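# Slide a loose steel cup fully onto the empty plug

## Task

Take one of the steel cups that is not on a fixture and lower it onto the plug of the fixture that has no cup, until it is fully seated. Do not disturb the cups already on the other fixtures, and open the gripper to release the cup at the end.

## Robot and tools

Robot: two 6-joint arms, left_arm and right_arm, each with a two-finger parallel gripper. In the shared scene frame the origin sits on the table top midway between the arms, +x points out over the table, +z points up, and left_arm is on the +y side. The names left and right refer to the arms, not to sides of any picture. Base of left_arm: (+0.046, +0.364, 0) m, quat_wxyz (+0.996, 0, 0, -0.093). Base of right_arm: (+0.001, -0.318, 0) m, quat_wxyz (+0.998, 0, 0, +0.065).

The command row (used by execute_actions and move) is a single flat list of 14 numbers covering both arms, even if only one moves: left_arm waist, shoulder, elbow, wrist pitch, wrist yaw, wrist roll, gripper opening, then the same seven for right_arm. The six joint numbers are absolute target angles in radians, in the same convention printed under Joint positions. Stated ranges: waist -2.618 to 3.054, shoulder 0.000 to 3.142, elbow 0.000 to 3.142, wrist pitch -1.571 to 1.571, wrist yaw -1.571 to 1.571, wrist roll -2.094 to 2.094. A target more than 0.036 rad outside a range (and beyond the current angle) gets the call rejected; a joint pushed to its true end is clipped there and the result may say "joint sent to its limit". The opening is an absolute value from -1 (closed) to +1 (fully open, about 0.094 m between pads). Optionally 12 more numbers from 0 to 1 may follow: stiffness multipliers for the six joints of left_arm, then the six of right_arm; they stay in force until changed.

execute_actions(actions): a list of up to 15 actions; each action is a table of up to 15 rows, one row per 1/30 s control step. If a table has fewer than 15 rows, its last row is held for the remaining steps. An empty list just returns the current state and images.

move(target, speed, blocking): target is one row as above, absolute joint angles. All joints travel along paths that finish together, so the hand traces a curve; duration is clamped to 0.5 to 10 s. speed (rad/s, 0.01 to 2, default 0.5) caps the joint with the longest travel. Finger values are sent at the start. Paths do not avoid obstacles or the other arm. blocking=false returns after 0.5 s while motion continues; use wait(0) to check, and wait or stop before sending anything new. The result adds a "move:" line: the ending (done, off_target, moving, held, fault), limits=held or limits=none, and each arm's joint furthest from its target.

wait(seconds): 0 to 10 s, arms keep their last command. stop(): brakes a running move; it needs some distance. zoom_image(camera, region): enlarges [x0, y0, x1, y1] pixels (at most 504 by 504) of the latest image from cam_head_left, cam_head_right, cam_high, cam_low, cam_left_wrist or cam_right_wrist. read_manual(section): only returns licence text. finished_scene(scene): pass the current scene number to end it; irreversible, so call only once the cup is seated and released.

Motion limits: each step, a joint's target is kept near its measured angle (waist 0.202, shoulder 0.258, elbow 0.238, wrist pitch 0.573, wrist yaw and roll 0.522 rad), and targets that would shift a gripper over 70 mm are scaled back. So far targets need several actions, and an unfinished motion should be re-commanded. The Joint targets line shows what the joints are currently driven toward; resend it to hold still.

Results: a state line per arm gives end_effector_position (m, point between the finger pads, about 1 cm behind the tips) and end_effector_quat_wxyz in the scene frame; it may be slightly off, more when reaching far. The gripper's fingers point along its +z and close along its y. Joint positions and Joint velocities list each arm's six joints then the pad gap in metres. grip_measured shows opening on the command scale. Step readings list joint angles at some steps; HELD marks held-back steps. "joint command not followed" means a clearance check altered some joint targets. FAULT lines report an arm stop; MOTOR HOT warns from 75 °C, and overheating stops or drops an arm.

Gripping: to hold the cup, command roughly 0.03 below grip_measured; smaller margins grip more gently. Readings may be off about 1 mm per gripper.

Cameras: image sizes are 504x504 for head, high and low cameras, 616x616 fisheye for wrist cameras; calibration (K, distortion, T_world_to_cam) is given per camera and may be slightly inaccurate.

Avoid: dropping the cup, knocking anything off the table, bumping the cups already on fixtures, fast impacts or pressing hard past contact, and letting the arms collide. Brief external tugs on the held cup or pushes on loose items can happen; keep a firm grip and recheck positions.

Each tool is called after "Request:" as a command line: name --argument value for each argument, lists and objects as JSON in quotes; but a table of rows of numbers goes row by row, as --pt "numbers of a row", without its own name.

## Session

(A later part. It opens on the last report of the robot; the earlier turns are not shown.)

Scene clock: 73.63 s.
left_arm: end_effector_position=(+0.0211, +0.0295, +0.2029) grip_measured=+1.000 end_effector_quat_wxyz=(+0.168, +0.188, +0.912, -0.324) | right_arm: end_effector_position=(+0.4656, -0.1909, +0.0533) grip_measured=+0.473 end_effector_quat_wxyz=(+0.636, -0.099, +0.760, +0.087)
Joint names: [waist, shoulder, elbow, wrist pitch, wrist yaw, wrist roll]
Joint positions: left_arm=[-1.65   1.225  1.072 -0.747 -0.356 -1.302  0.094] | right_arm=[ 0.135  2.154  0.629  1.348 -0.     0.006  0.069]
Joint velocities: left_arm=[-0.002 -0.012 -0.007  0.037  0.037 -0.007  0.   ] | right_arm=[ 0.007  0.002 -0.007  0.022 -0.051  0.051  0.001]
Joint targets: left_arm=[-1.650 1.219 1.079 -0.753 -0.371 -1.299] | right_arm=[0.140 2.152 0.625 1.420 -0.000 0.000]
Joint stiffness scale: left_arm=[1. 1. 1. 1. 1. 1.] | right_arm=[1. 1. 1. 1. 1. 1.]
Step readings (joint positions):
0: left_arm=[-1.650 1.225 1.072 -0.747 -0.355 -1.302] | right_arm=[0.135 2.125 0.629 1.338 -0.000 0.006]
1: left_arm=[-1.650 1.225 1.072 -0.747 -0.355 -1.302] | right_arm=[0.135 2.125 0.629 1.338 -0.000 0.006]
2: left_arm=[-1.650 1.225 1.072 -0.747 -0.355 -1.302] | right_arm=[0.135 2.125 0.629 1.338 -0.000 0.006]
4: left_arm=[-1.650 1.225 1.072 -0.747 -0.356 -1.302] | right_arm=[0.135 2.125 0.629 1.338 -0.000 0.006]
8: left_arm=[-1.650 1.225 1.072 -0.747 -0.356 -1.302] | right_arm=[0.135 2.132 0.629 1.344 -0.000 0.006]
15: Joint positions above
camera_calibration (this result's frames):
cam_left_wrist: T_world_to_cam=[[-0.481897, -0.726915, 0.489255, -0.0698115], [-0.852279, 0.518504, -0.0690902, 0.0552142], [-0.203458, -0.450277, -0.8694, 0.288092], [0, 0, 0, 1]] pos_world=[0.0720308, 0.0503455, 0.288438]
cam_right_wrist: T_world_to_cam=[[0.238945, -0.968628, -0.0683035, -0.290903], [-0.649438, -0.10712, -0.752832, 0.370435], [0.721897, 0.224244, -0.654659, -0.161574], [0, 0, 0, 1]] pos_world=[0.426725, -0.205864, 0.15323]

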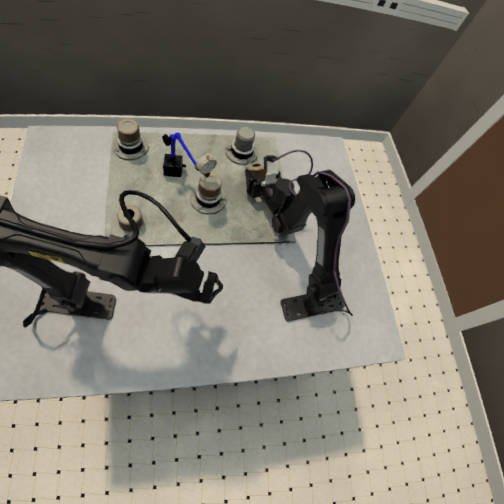

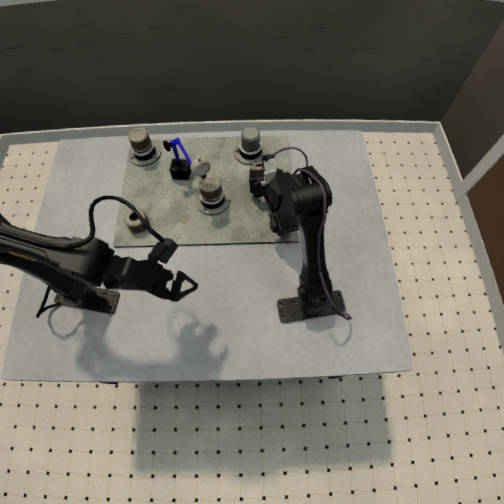

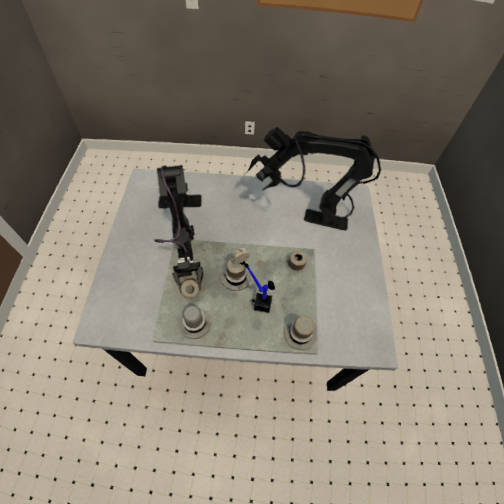

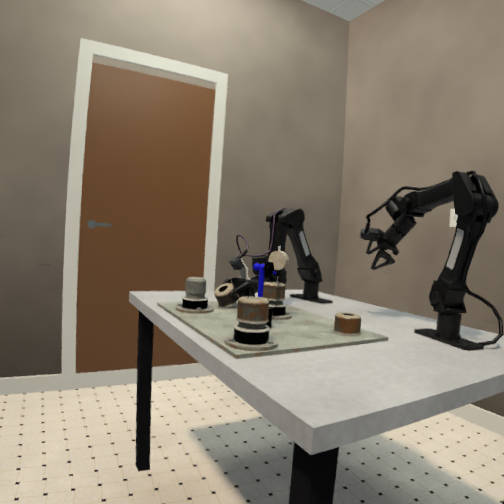

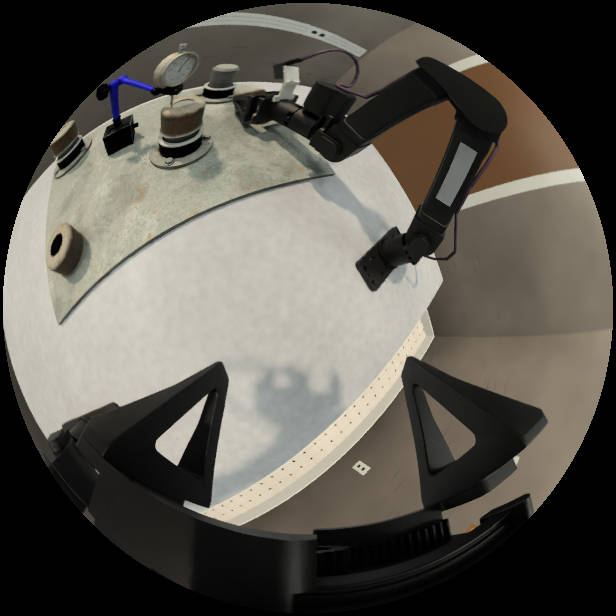

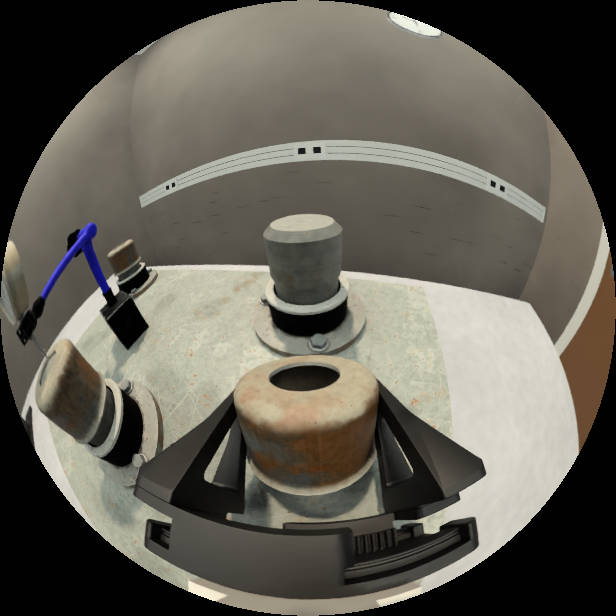

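Request:
execute_actions --actions '[[[-1.65,1.219,1.079,-0.753,-0.371,-1.299,1,0.14,2.152,0.622,1.415,0,0,0.45],[-1.65,1.219,1.079,-0.753,-0.371,-1.299,1,0.14,2.152,0.619,1.41,0,0,0.46],[-1.65,1.219,1.079,-0.753,-0.371,-1.299,1,0.14,2.152,0.616,1.405,0,0,0.465],[-1.65,1.219,1.079,-0.753,-0.371,-1.299,1,0.14,2.152,0.613,1.40,0,0,0.465],[-1.65,1.219,1.079,-0.753,-0.371,-1.299,1,0.14,2.152,0.610,1.395,0,0,0.465],[-1.65,1.219,1.079,-0.753,-0.371,-1.299,1,0.14,2.152,0.607,1.39,0,0,0.465],[-1.65,1.219,1.079,-0.753,-0.371,-1.299,1,0.14,2.152,0.604,1.385,0,0,0.465],[-1.65,1.219,1.079,-0.753,-0.371,-1.299,1,0.14,2.152,0.601,1.38,0,0,0.465],[-1.65,1.219,1.079,-0.753,-0.371,-1.299,1,0.14,2.152,0.598,1.375,0,0,0.465],[-1.65,1.219,1.079,-0.753,-0.371,-1.299,1,0.14,2.152,0.595,1.37,0,0,0.465],[-1.65,1.219,1.079,-0.753,-0.371,-1.299,1,0.14,2.152,0.592,1.365,0,0,0.465],[-1.65,1.219,1.079,-0.753,-0.371,-1.299,1,0.14,2.152,0.589,1.36,0,0,0.465],[-1.65,1.219,1.079,-0.753,-0.371,-1.299,1,0.14,2.152,0.586,1.355,0,0,0.465],[-1.65,1.219,1.079,-0.753,-0.371,-1.299,1,0.14,2.152,0.583,1.35,0,0,0.465],[-1.65,1.219,1.079,-0.753,-0.371,-1.299,1,0.14,2.152,0.58,1.345,0,0,0.465]],[[-1.65,1.219,1.079,-0.753,-0.371,-1.299,1,0.14,2.152,0.577,1.34,0,0,0.465],[-1.65,1.219,1.079,-0.753,-0.371,-1.299,1,0.14,2.152,0.574,1.34,0,0,0.465],[-1.65,1.219,1.079,-0.753,-0.371,-1.299,1,0.14,2.152,0.571,1.34,0,0,0.465]]]'

Request:
zoom_image --camera "cam_low" --region '[190, 240, 280, 330]'

Scene clock: 76.93 s.
left_arm: end_effector_position=(+0.0211, +0.0295, +0.2029) grip_measured=+1.000 end_effector_quat_wxyz=(+0.168, +0.188, +0.912, -0.324) | right_arm: end_effector_position=(+0.4594, -0.1926, +0.0514) grip_measured=+0.476 end_effector_quat_wxyz=(+0.636, -0.099, +0.760, +0.087)
Joint names: [waist, shoulder, elbow, wrist pitch, wrist yaw, wrist roll]
Joint positions: left_arm=[-1.65   1.225  1.072 -0.747 -0.356 -1.302  0.094] | right_arm=[ 0.135  2.154  0.603  1.374 -0.     0.006  0.069]
Joint velocities: left_arm=[-0.002 -0.012  0.002  0.051 -0.022 -0.037  0.   ] | right_arm=[-0.012  0.002 -0.017  0.051 -0.066  0.022  0.   ]
Joint targets: left_arm=[-1.650 1.219 1.079 -0.753 -0.371 -1.299] | right_arm=[0.140 2.152 0.571 1.340 -0.000 0.000]
Joint stiffness scale: left_arm=[1. 1. 1. 1. 1. 1.] | right_arm=[1. 1. 1. 1. 1. 1.]
Step readings (joint positions; steps 1 to 15: 1st action; 16 to 30: 2nd action):
0: left_arm=[-1.650 1.225 1.072 -0.747 -0.356 -1.302] | right_arm=[0.135 2.154 0.629 1.348 -0.000 0.006]
1: left_arm=[-1.650 1.225 1.072 -0.747 -0.356 -1.302] | right_arm=[0.135 2.154 0.629 1.348 -0.000 0.006]
2: left_arm=[-1.650 1.225 1.072 -0.747 -0.356 -1.302] | right_arm=[0.135 2.154 0.629 1.348 -0.000 0.006]
4: left_arm=[-1.650 1.225 1.072 -0.747 -0.356 -1.302] | right_arm=[0.135 2.154 0.629 1.348 -0.000 0.006]
8: left_arm=[-1.650 1.225 1.072 -0.747 -0.356 -1.302] | right_arm=[0.135 2.154 0.624 1.351 -0.000 0.006]
15: left_arm=[-1.650 1.225 1.072 -0.747 -0.356 -1.302] | right_arm=[0.135 2.154 0.613 1.362 -0.000 0.006]
16: left_arm=[-1.650 1.225 1.072 -0.747 -0.356 -1.302] | right_arm=[0.135 2.154 0.611 1.364 -0.000 0.006]
17: left_arm=[-1.650 1.225 1.072 -0.747 -0.356 -1.302] | right_arm=[0.135 2.154 0.610 1.366 -0.000 0.006]
19: left_arm=[-1.650 1.225 1.072 -0.747 -0.356 -1.302] | right_arm=[0.135 2.154 0.606 1.370 -0.000 0.006]
23: left_arm=[-1.650 1.225 1.072 -0.747 -0.356 -1.302] | right_arm=[0.135 2.154 0.603 1.374 -0.000 0.006]
30: Joint positions above
camera_calibration (this result's frames):
cam_left_wrist: T_world_to_cam=[[-0.481897, -0.726915, 0.489255, -0.0698115], [-0.852279, 0.518504, -0.0690902, 0.0552142], [-0.203458, -0.450277, -0.8694, 0.288092], [0, 0, 0, 1]] pos_world=[0.0720308, 0.0503455, 0.288438]
cam_right_wrist: T_world_to_cam=[[0.23892, -0.968635, -0.0682948, -0.291168], [-0.649715, -0.107195, -0.752582, 0.364919], [0.721656, 0.224179, -0.654948, -0.157853], [0, 0, 0, 1]] pos_world=[0.420575, -0.207531, 0.151361]

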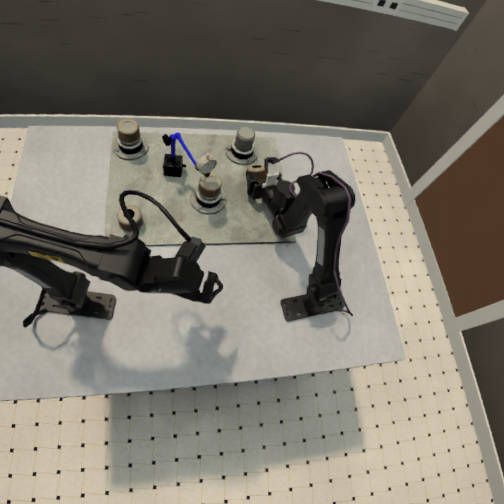

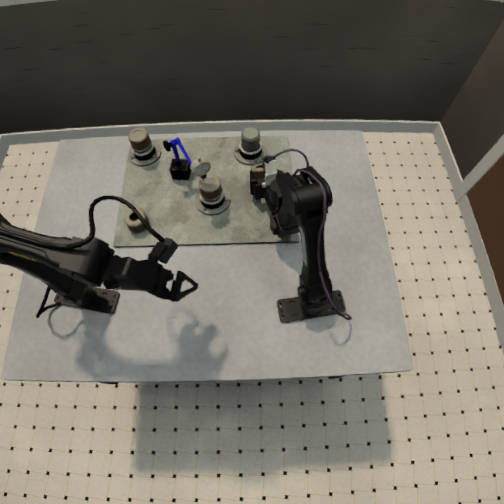

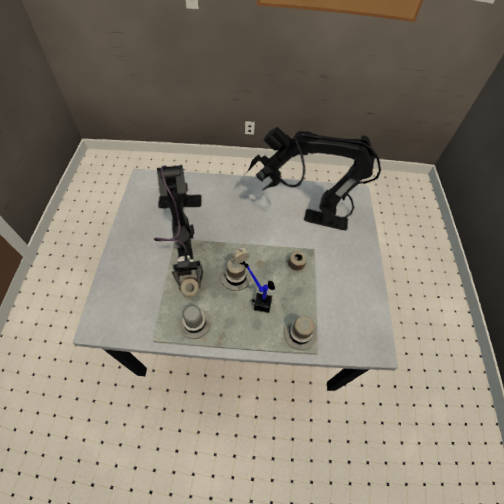

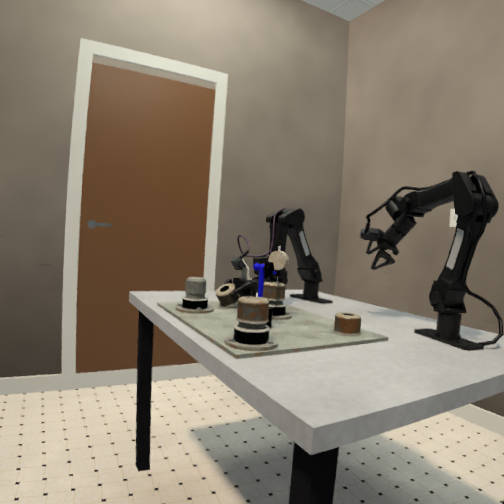

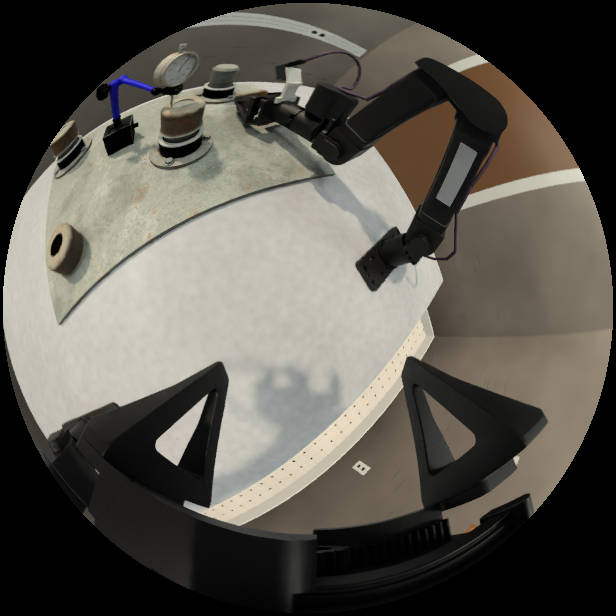

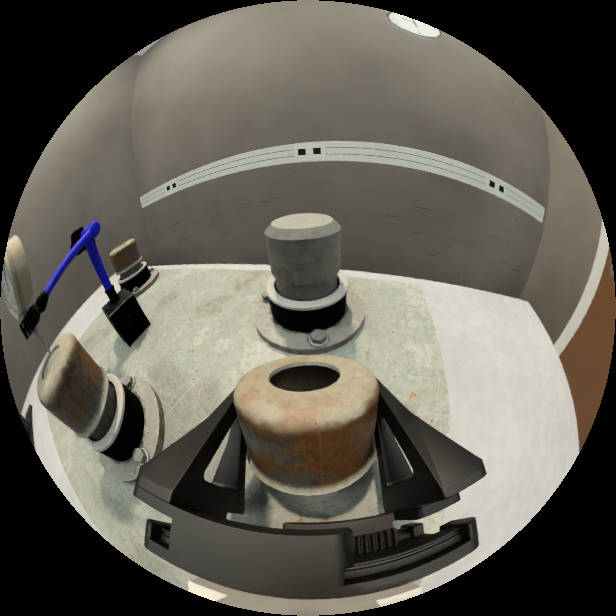

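Region (190, 240, 280, 330) of cam_low's 504x504 image, scaled by 5.600, with more detail than that image has.

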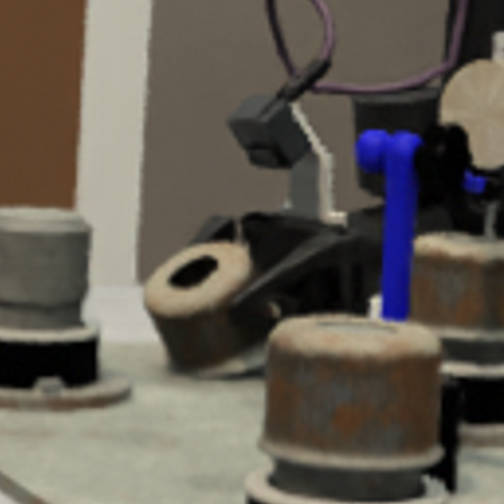

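Request:
execute_actions --actions '[[[-1.65,1.219,1.079,-0.753,-0.371,-1.299,1,0.14,2.152,0.571,1.34,0,0,0.466],[-1.65,1.219,1.079,-0.753,-0.371,-1.299,1,0.14,2.152,0.571,1.34,0,0,0.467],[-1.65,1.219,1.079,-0.753,-0.371,-1.299,1,0.14,2.152,0.571,1.34,0,0,0.468],[-1.65,1.219,1.079,-0.753,-0.371,-1.299,1,0.14,2.152,0.571,1.34,0,0,0.469],[-1.65,1.219,1.079,-0.753,-0.371,-1.299,1,0.14,2.152,0.571,1.34,0,0,0.470],[-1.65,1.219,1.079,-0.753,-0.371,-1.299,1,0.14,2.152,0.571,1.34,0,0,0.471],[-1.65,1.219,1.079,-0.753,-0.371,-1.299,1,0.14,2.152,0.571,1.34,0,0,0.472],[-1.65,1.219,1.079,-0.753,-0.371,-1.299,1,0.14,2.152,0.571,1.34,0,0,0.473]]]'

Request:
zoom_image --camera "cam_low" --region '[190, 240, 280, 330]'

Scene clock: 79.13 s.
left_arm: end_effector_position=(+0.0211, +0.0295, +0.2029) grip_measured=+1.000 end_effector_quat_wxyz=(+0.168, +0.188, +0.912, -0.324) | right_arm: end_effector_position=(+0.4594, -0.1926, +0.0514) grip_measured=+0.481 end_effector_quat_wxyz=(+0.636, -0.099, +0.760, +0.087)
Joint names: [waist, shoulder, elbow, wrist pitch, wrist yaw, wrist roll]
Joint positions: left_arm=[-1.65   1.225  1.072 -0.747 -0.356 -1.302  0.094] | right_arm=[ 0.135  2.154  0.603  1.374 -0.     0.006  0.07 ]
Joint velocities: left_arm=[-0.002  0.002  0.002 -0.022  0.066 -0.007  0.   ] | right_arm=[ 0.007 -0.012 -0.012 -0.007 -0.051  0.051 -0.   ]
Joint targets: left_arm=[-1.650 1.219 1.079 -0.753 -0.371 -1.299] | right_arm=[0.140 2.152 0.571 1.340 0.000 0.000]
Joint stiffness scale: left_arm=[1. 1. 1. 1. 1. 1.] | right_arm=[1. 1. 1. 1. 1. 1.]
Step readings (joint positions):
0: left_arm=[-1.650 1.225 1.072 -0.747 -0.356 -1.302] | right_arm=[0.135 2.154 0.603 1.374 -0.000 0.006]
1: left_arm=[-1.650 1.225 1.072 -0.747 -0.356 -1.302] | right_arm=[0.135 2.154 0.603 1.374 -0.000 0.006]
2: left_arm=[-1.650 1.225 1.072 -0.747 -0.356 -1.302] | right_arm=[0.135 2.154 0.603 1.374 -0.000 0.006]
4: left_arm=[-1.650 1.225 1.072 -0.747 -0.356 -1.302] | right_arm=[0.135 2.154 0.603 1.374 -0.000 0.006]
8: left_arm=[-1.650 1.225 1.072 -0.747 -0.356 -1.302] | right_arm=[0.135 2.154 0.603 1.374 -0.000 0.006]
15: Joint positions above
camera_calibration (this result's frames):
cam_left_wrist: T_world_to_cam=[[-0.481897, -0.726915, 0.489255, -0.0698115], [-0.852279, 0.518504, -0.0690902, 0.0552142], [-0.203458, -0.450277, -0.8694, 0.288092], [0, 0, 0, 1]] pos_world=[0.0720308, 0.0503455, 0.288438]
cam_right_wrist: T_world_to_cam=[[0.23892, -0.968635, -0.0682948, -0.291168], [-0.649715, -0.107195, -0.752582, 0.364919], [0.721656, 0.224179, -0.654948, -0.157853], [0, 0, 0, 1]] pos_world=[0.420575, -0.207531, 0.151361]

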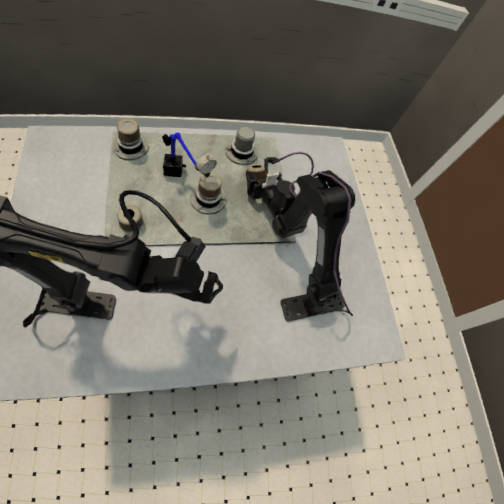

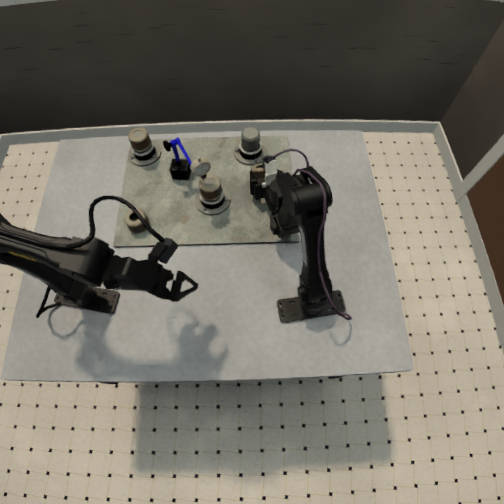

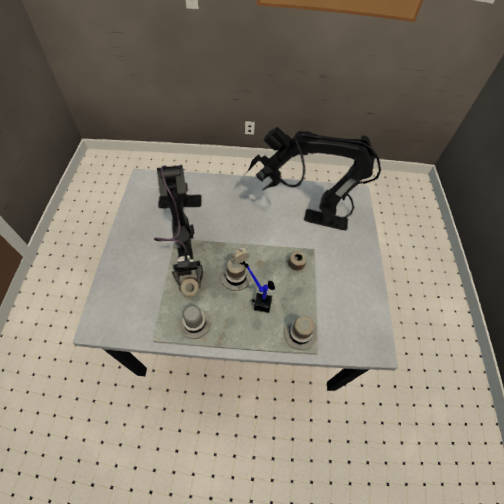

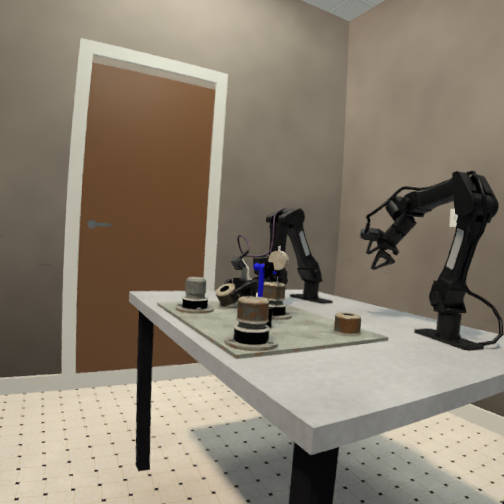

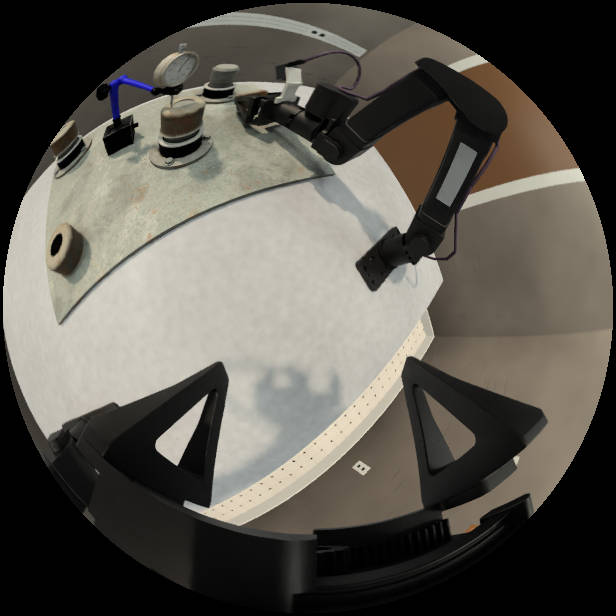

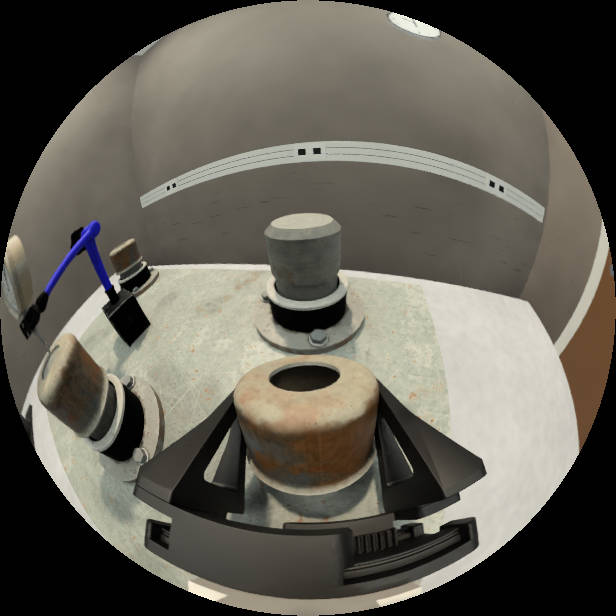

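Region (190, 240, 280, 330) of cam_low's 504x504 image, scaled by 5.600, with more detail than that image has.

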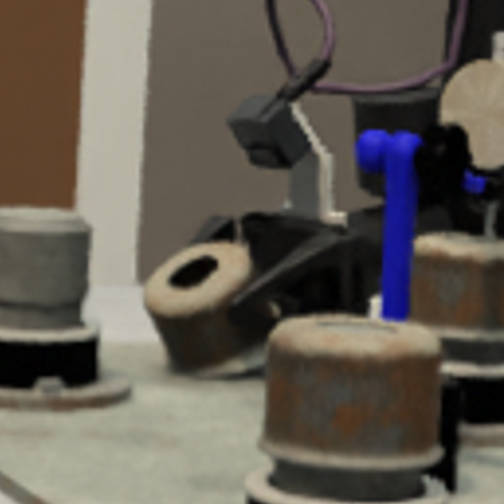

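Request:
execute_actions --actions '[[[-1.65,1.219,1.079,-0.753,-0.371,-1.299,1,0.14,2.152,0.569,1.335,0,0,0.475],[-1.65,1.219,1.079,-0.753,-0.371,-1.299,1,0.14,2.152,0.567,1.33,0,0,0.477],[-1.65,1.219,1.079,-0.753,-0.371,-1.299,1,0.14,2.152,0.565,1.325,0,0,0.479],[-1.65,1.219,1.079,-0.753,-0.371,-1.299,1,0.14,2.152,0.563,1.32,0,0,0.481],[-1.65,1.219,1.079,-0.753,-0.371,-1.299,1,0.14,2.152,0.561,1.32,0,0,0.482],[-1.65,1.219,1.079,-0.753,-0.371,-1.299,1,0.14,2.152,0.559,1.32,0,0,0.483],[-1.65,1.219,1.079,-0.753,-0.371,-1.299,1,0.14,2.152,0.557,1.32,0,0,0.484],[-1.65,1.219,1.079,-0.753,-0.371,-1.299,1,0.14,2.152,0.555,1.32,0,0,0.485],[-1.65,1.219,1.079,-0.753,-0.371,-1.299,1,0.14,2.152,0.555,1.32,0,0,0.486],[-1.65,1.219,1.079,-0.753,-0.371,-1.299,1,0.14,2.152,0.555,1.32,0,0,0.487]]]'

Request:
zoom_image --camera "cam_low" --region '[190, 240, 280, 330]'

Scene clock: 81.47 s.
left_arm: end_effector_position=(+0.0211, +0.0295, +0.2029) grip_measured=+1.000 end_effector_quat_wxyz=(+0.168, +0.188, +0.912, -0.324) | right_arm: end_effector_position=(+0.4549, -0.1938, +0.0489) grip_measured=+0.489 end_effector_quat_wxyz=(+0.634, -0.099, +0.762, +0.087)
Joint names: [waist, shoulder, elbow, wrist pitch, wrist yaw, wrist roll]
Joint positions: left_arm=[-1.65   1.225  1.072 -0.747 -0.356 -1.302  0.094] | right_arm=[ 0.135  2.154  0.585  1.387 -0.     0.006  0.07 ]
Joint velocities: left_arm=[ 0.007 -0.002 -0.002 -0.037  0.022 -0.022  0.   ] | right_arm=[ 0.002  0.007  0.007 -0.022 -0.007 -0.051 -0.   ]
Joint targets: left_arm=[-1.650 1.219 1.079 -0.753 -0.371 -1.299] | right_arm=[0.140 2.152 0.555 1.320 -0.000 0.000]
Joint stiffness scale: left_arm=[1. 1. 1. 1. 1. 1.] | right_arm=[1. 1. 1. 1. 1. 1.]
Step readings (joint positions):
0: left_arm=[-1.650 1.225 1.072 -0.747 -0.356 -1.302] | right_arm=[0.135 2.154 0.603 1.374 -0.000 0.006]
1: left_arm=[-1.650 1.225 1.072 -0.747 -0.356 -1.302] | right_arm=[0.135 2.154 0.603 1.374 -0.000 0.006]
2: left_arm=[-1.650 1.225 1.072 -0.747 -0.356 -1.302] | right_arm=[0.135 2.154 0.603 1.374 -0.000 0.006]
4: left_arm=[-1.650 1.225 1.072 -0.747 -0.356 -1.302] | right_arm=[0.135 2.154 0.603 1.374 -0.000 0.006]
8: left_arm=[-1.650 1.225 1.072 -0.747 -0.356 -1.302] | right_arm=[0.135 2.154 0.593 1.381 -0.000 0.006]
15: Joint positions above
camera_calibration (this result's frames):
cam_left_wrist: T_world_to_cam=[[-0.481897, -0.726915, 0.489255, -0.0698115], [-0.852279, 0.518504, -0.0690902, 0.0552142], [-0.203458, -0.450277, -0.8694, 0.288092], [0, 0, 0, 1]] pos_world=[0.0720308, 0.0503455, 0.288438]
cam_right_wrist: T_world_to_cam=[[0.238543, -0.968737, -0.0681631, -0.291305], [-0.653861, -0.108319, -0.748821, 0.361389], [0.718027, 0.223195, -0.659258, -0.154278], [0, 0, 0, 1]] pos_world=[0.416562, -0.208618, 0.149051]

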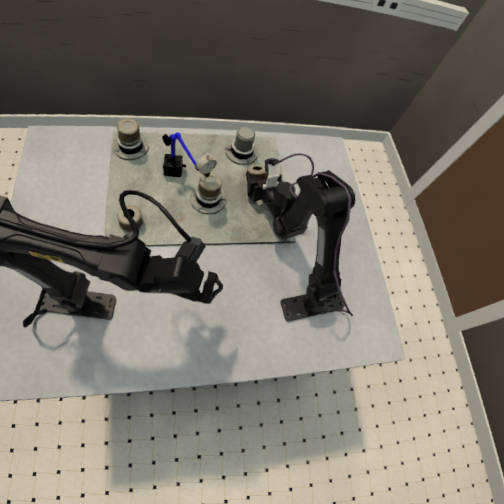

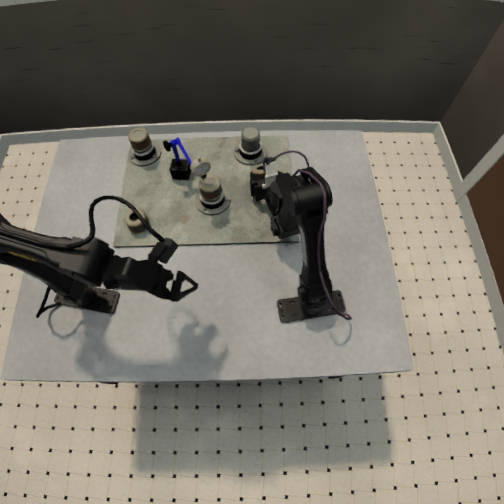

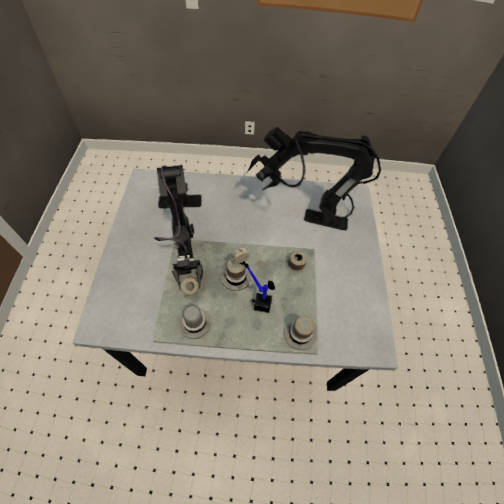

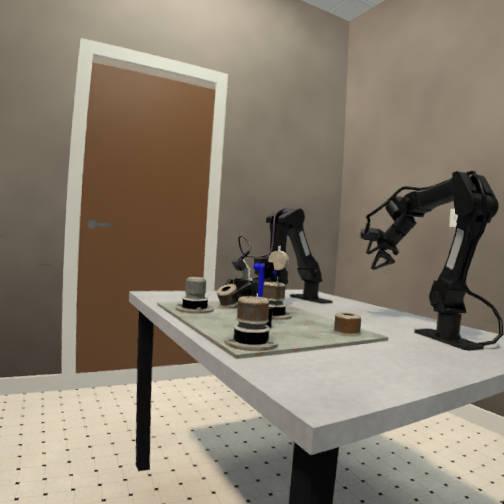

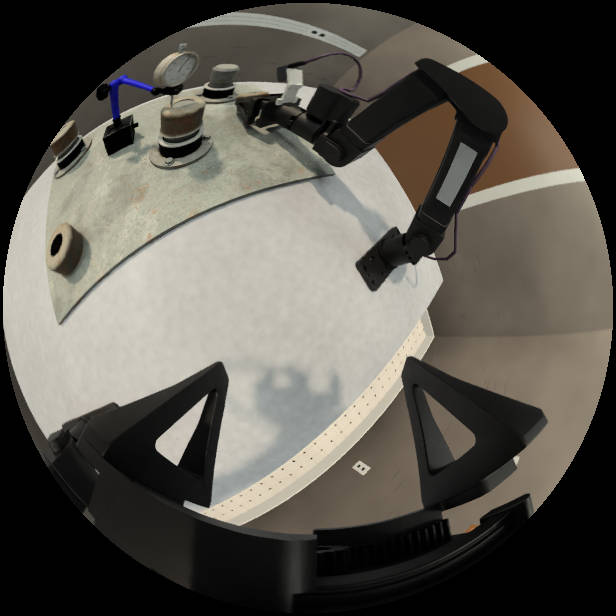

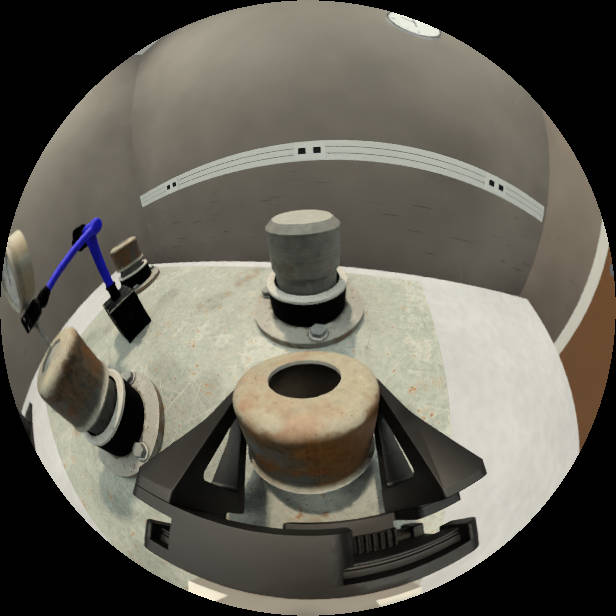

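Region (190, 240, 280, 330) of cam_low's 504x504 image, scaled by 5.600, with more detail than that image has.

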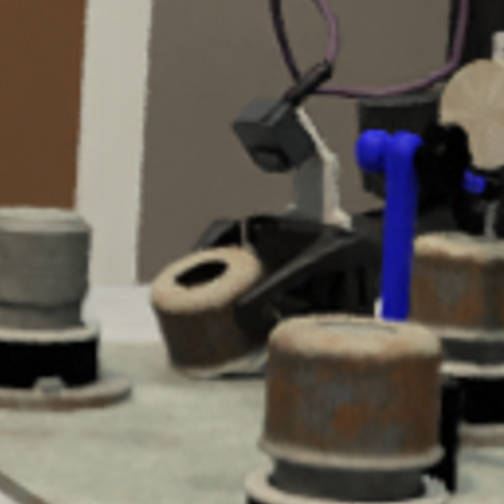

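Request:
execute_actions --actions '[[[-1.65,1.219,1.079,-0.753,-0.371,-1.299,1,0.14,2.152,0.552,1.32,0,0,0.487],[-1.65,1.219,1.079,-0.753,-0.371,-1.299,1,0.14,2.152,0.549,1.32,0,0,0.487],[-1.65,1.219,1.079,-0.753,-0.371,-1.299,1,0.14,2.152,0.546,1.325,0,0,0.487],[-1.65,1.219,1.079,-0.753,-0.371,-1.299,1,0.14,2.152,0.543,1.33,0,0,0.487],[-1.65,1.219,1.079,-0.753,-0.371,-1.299,1,0.14,2.152,0.540,1.335,0,0,0.487],[-1.65,1.219,1.079,-0.753,-0.371,-1.299,1,0.14,2.152,0.537,1.34,0,0,0.487],[-1.65,1.219,1.079,-0.753,-0.371,-1.299,1,0.14,2.152,0.534,1.345,0,0,0.487],[-1.65,1.219,1.079,-0.753,-0.371,-1.299,1,0.14,2.152,0.531,1.35,0,0,0.487],[-1.65,1.219,1.079,-0.753,-0.371,-1.299,1,0.14,2.152,0.528,1.35,0,0,0.487],[-1.65,1.219,1.079,-0.753,-0.371,-1.299,1,0.14,2.152,0.525,1.35,0,0,0.487],[-1.65,1.219,1.079,-0.753,-0.371,-1.299,1,0.14,2.152,0.522,1.35,0,0,0.487]]]'

Request:
zoom_image --camera "cam_low" --region '[190, 240, 280, 330]'

Scene clock: 83.37 s.
left_arm: end_effector_position=(+0.0211, +0.0295, +0.2029) grip_measured=+1.000 end_effector_quat_wxyz=(+0.168, +0.188, +0.912, -0.324) | right_arm: end_effector_position=(+0.4429, -0.1970, +0.0383) grip_measured=+0.489 end_effector_quat_wxyz=(+0.621, -0.100, +0.773, +0.085)
Joint names: [waist, shoulder, elbow, wrist pitch, wrist yaw, wrist roll]
Joint positions: left_arm=[-1.65   1.225  1.072 -0.747 -0.356 -1.302  0.094] | right_arm=[ 0.135  2.154  0.541  1.397 -0.     0.006  0.07 ]
Joint velocities: left_arm=[-0.022 -0.012  0.002 -0.022 -0.037 -0.022  0.   ] | right_arm=[-0.007  0.007 -0.027 -0.11   0.007  0.037 -0.   ]
Joint targets: left_arm=[-1.650 1.219 1.079 -0.753 -0.371 -1.299] | right_arm=[0.140 2.152 0.522 1.350 0.000 -0.000]
Joint stiffness scale: left_arm=[1. 1. 1. 1. 1. 1.] | right_arm=[1. 1. 1. 1. 1. 1.]
Step readings (joint positions):
0: left_arm=[-1.650 1.225 1.072 -0.747 -0.356 -1.302] | right_arm=[0.135 2.154 0.585 1.387 -0.000 0.006]
1: left_arm=[-1.650 1.225 1.072 -0.747 -0.356 -1.302] | right_arm=[0.135 2.154 0.585 1.387 -0.000 0.006]
2: left_arm=[-1.650 1.225 1.072 -0.747 -0.356 -1.302] | right_arm=[0.135 2.154 0.585 1.387 -0.000 0.006]
4: left_arm=[-1.650 1.225 1.072 -0.747 -0.356 -1.302] | right_arm=[0.135 2.154 0.584 1.387 -0.000 0.006]
8: left_arm=[-1.650 1.225 1.072 -0.747 -0.356 -1.302] | right_arm=[0.135 2.154 0.565 1.398 -0.000 0.006]
15: Joint positions above
camera_calibration (this result's frames):
cam_left_wrist: T_world_to_cam=[[-0.481897, -0.726915, 0.489255, -0.0698115], [-0.852279, 0.518504, -0.0690902, 0.0552142], [-0.203458, -0.450277, -0.8694, 0.288092], [0, 0, 0, 1]] pos_world=[0.0720308, 0.0503455, 0.288438]
cam_right_wrist: T_world_to_cam=[[0.236348, -0.969332, -0.0673457, -0.291488], [-0.67776, -0.114797, -0.726266, 0.353765], [0.696262, 0.217296, -0.684107, -0.142527], [0, 0, 0, 1]] pos_world=[0.407896, -0.210968, 0.139794]

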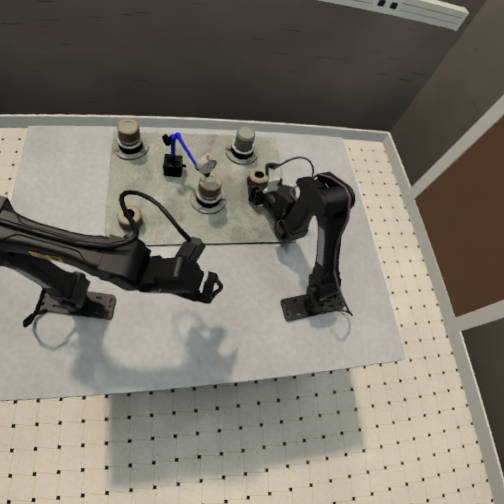

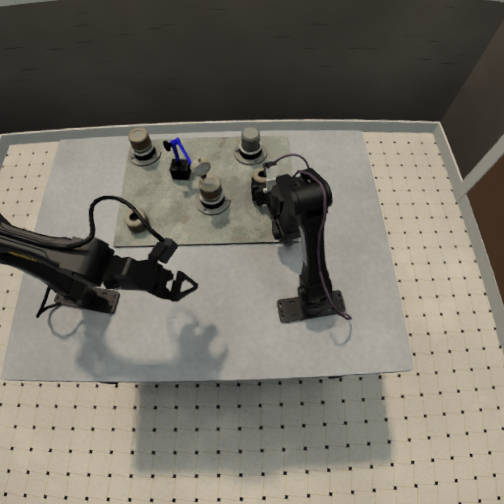

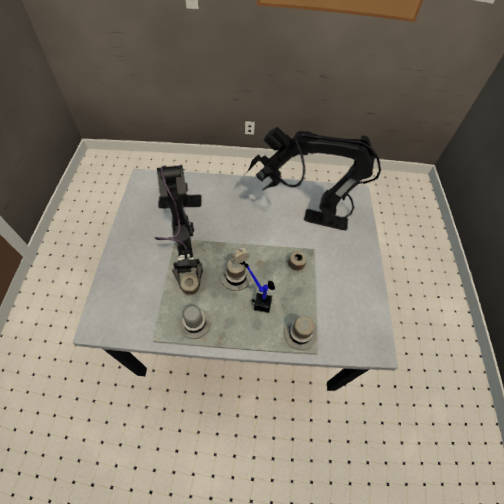

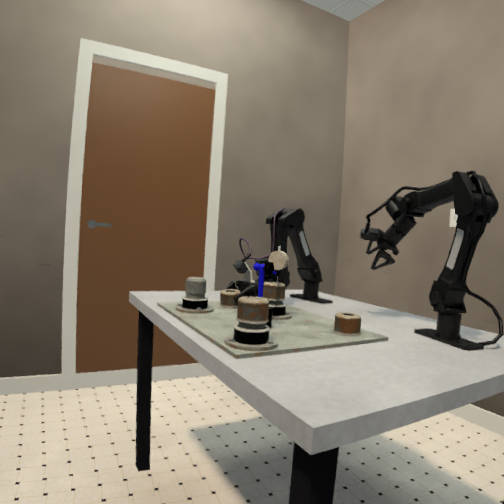

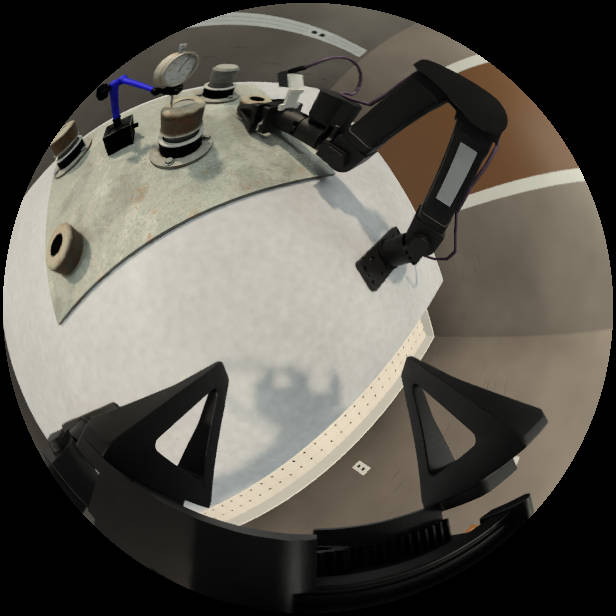

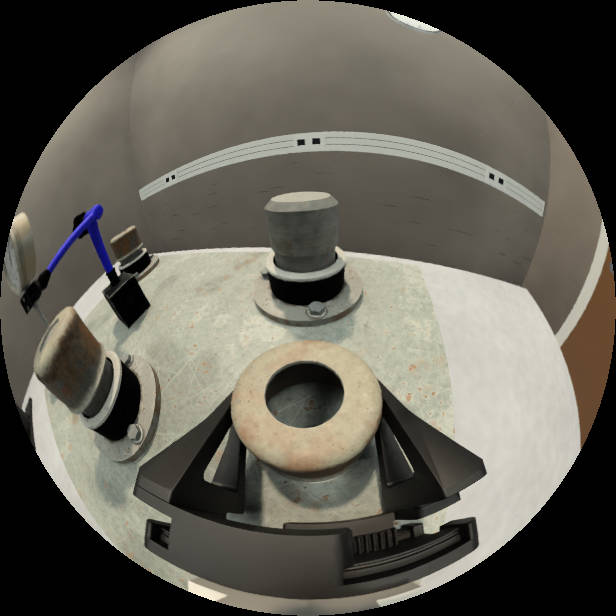

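Region (190, 240, 280, 330) of cam_low's 504x504 image, scaled by 5.600, with more detail than that image has.

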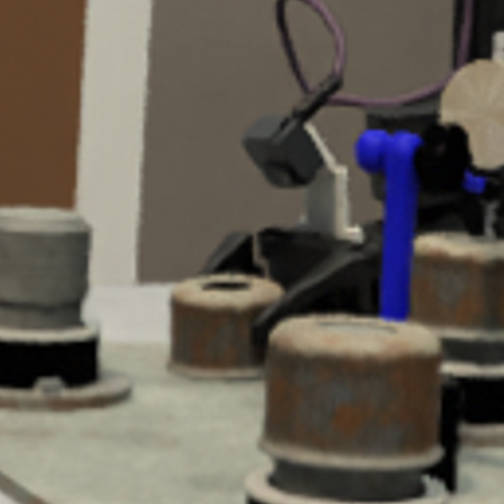

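Request:
execute_actions --actions '[[[-1.65,1.219,1.079,-0.753,-0.371,-1.299,1,0.14,2.152,0.535,1.39,0,0,0.495],[-1.65,1.219,1.079,-0.753,-0.371,-1.299,1,0.14,2.152,0.54,1.40,0,0,0.505],[-1.65,1.219,1.079,-0.753,-0.371,-1.299,1,0.14,2.152,0.54,1.40,0,0,0.51],[-1.65,1.219,1.079,-0.753,-0.371,-1.299,1,0.14,2.152,0.54,1.40,0,0,0.51],[-1.65,1.219,1.079,-0.753,-0.371,-1.299,1,0.14,2.152,0.54,1.40,0,0,0.51],[-1.65,1.219,1.079,-0.753,-0.371,-1.299,1,0.14,2.152,0.54,1.40,0,0,0.51],[-1.65,1.219,1.079,-0.753,-0.371,-1.299,1,0.14,2.152,0.54,1.40,0,0,0.50],[-1.65,1.219,1.079,-0.753,-0.371,-1.299,1,0.14,2.152,0.54,1.40,0,0,0.49],[-1.65,1.219,1.079,-0.753,-0.371,-1.299,1,0.14,2.152,0.54,1.40,0,0,0.48],[-1.65,1.219,1.079,-0.753,-0.371,-1.299,1,0.14,2.152,0.54,1.40,0,0,0.47],[-1.65,1.219,1.079,-0.753,-0.371,-1.299,1,0.14,2.152,0.54,1.40,0,0,0.455],[-1.65,1.219,1.079,-0.753,-0.371,-1.299,1,0.14,2.152,0.54,1.40,0,0,0.44]]]'

Scene clock: 86.77 s.
left_arm: end_effector_position=(+0.0211, +0.0295, +0.2029) grip_measured=+1.000 end_effector_quat_wxyz=(+0.168, +0.188, +0.912, -0.324) | right_arm: end_effector_position=(+0.4422, -0.1972, +0.0356) grip_measured=+0.474 end_effector_quat_wxyz=(+0.617, -0.101, +0.776, +0.084)
Joint names: [waist, shoulder, elbow, wrist pitch, wrist yaw, wrist roll]
Joint positions: left_arm=[-1.65   1.225  1.072 -0.747 -0.356 -1.302  0.094] | right_arm=[ 0.135  2.154  0.541  1.386 -0.     0.006  0.069]
Joint velocities: left_arm=[ 0.002  0.012 -0.022  0.022  0.066 -0.022  0.   ] | right_arm=[-0.012 -0.002  0.017 -0.051 -0.081 -0.051 -0.   ]
Joint targets: left_arm=[-1.650 1.219 1.079 -0.753 -0.371 -1.299] | right_arm=[0.140 2.152 0.540 1.400 -0.000 0.000]
Joint stiffness scale: left_arm=[1. 1. 1. 1. 1. 1.] | right_arm=[1. 1. 1. 1. 1. 1.]
Step readings (joint positions):
0: left_arm=[-1.650 1.225 1.072 -0.747 -0.356 -1.302] | right_arm=[0.135 2.154 0.541 1.386 -0.000 0.006]
1: left_arm=[-1.650 1.225 1.072 -0.747 -0.356 -1.302] | right_arm=[0.135 2.154 0.541 1.386 -0.000 0.006]
2: left_arm=[-1.650 1.225 1.072 -0.747 -0.356 -1.302] | right_arm=[0.135 2.154 0.541 1.386 -0.000 0.006]
4: left_arm=[-1.650 1.225 1.072 -0.747 -0.356 -1.302] | right_arm=[0.135 2.154 0.541 1.386 -0.000 0.006]
8: left_arm=[-1.650 1.225 1.072 -0.747 -0.356 -1.302] | right_arm=[0.135 2.154 0.541 1.386 -0.000 0.006]
15: Joint positions above
camera_calibration (this result's frames):
cam_left_wrist: T_world_to_cam=[[-0.481897, -0.726915, 0.489255, -0.0698115], [-0.852279, 0.518504, -0.0690902, 0.0552142], [-0.203458, -0.450277, -0.8694, 0.288092], [0, 0, 0, 1]] pos_world=[0.0720308, 0.0503455, 0.288438]
cam_right_wrist: T_world_to_cam=[[0.23563, -0.969526, -0.0670597, -0.291423], [-0.685474, -0.116888, -0.718653, 0.353972], [0.688915, 0.215304, -0.692128, -0.140666], [0, 0, 0, 1]] pos_world=[0.408214, -0.210881, 0.137482]

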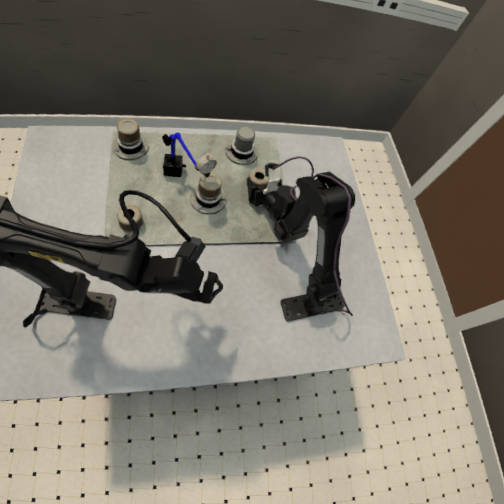

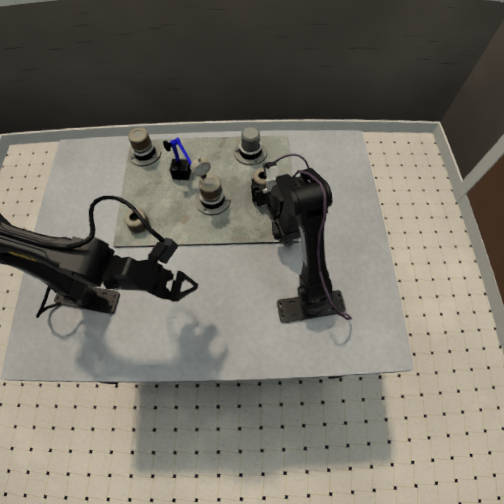

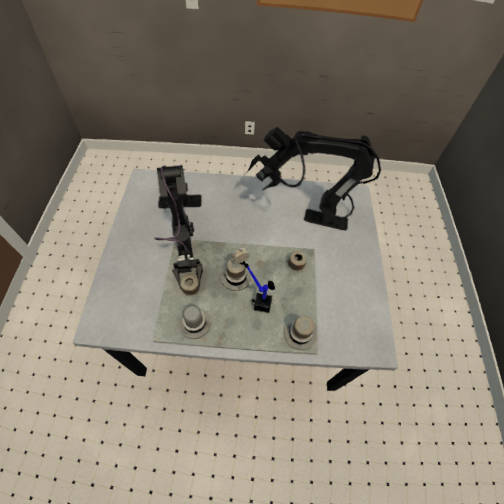

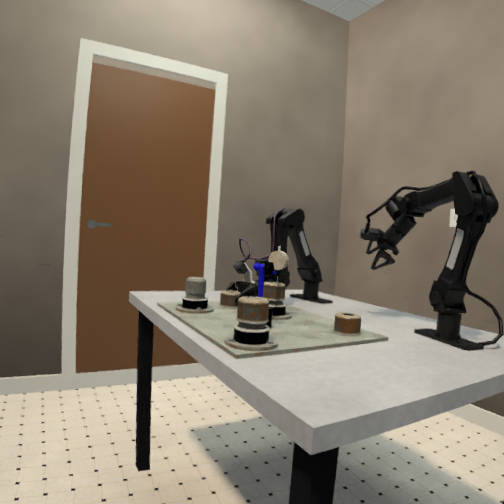

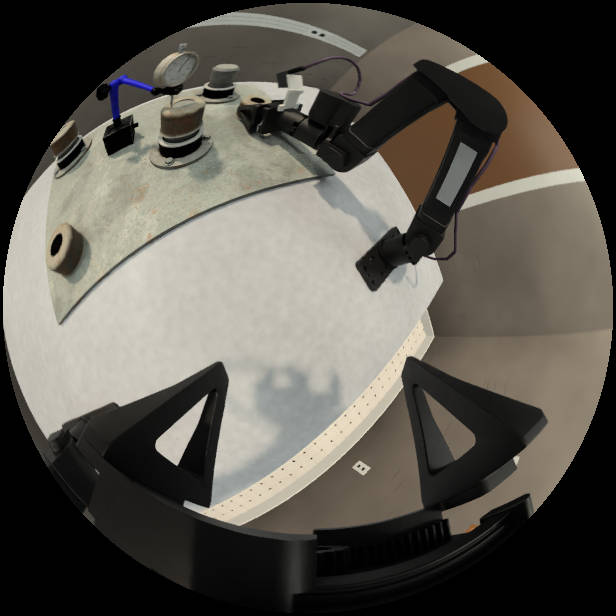

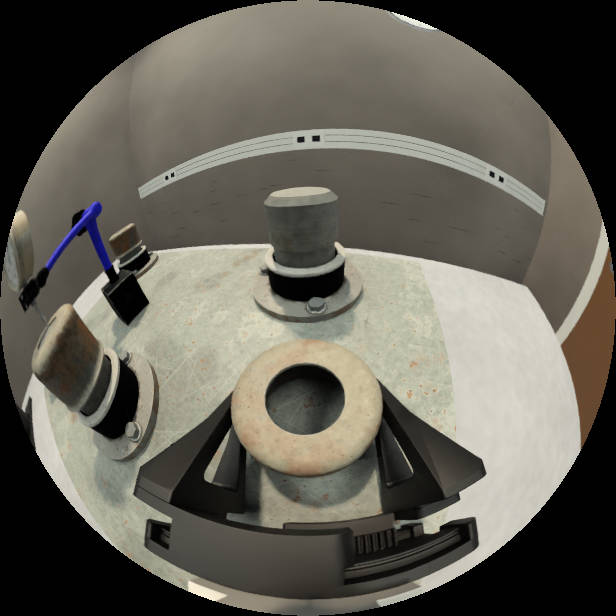

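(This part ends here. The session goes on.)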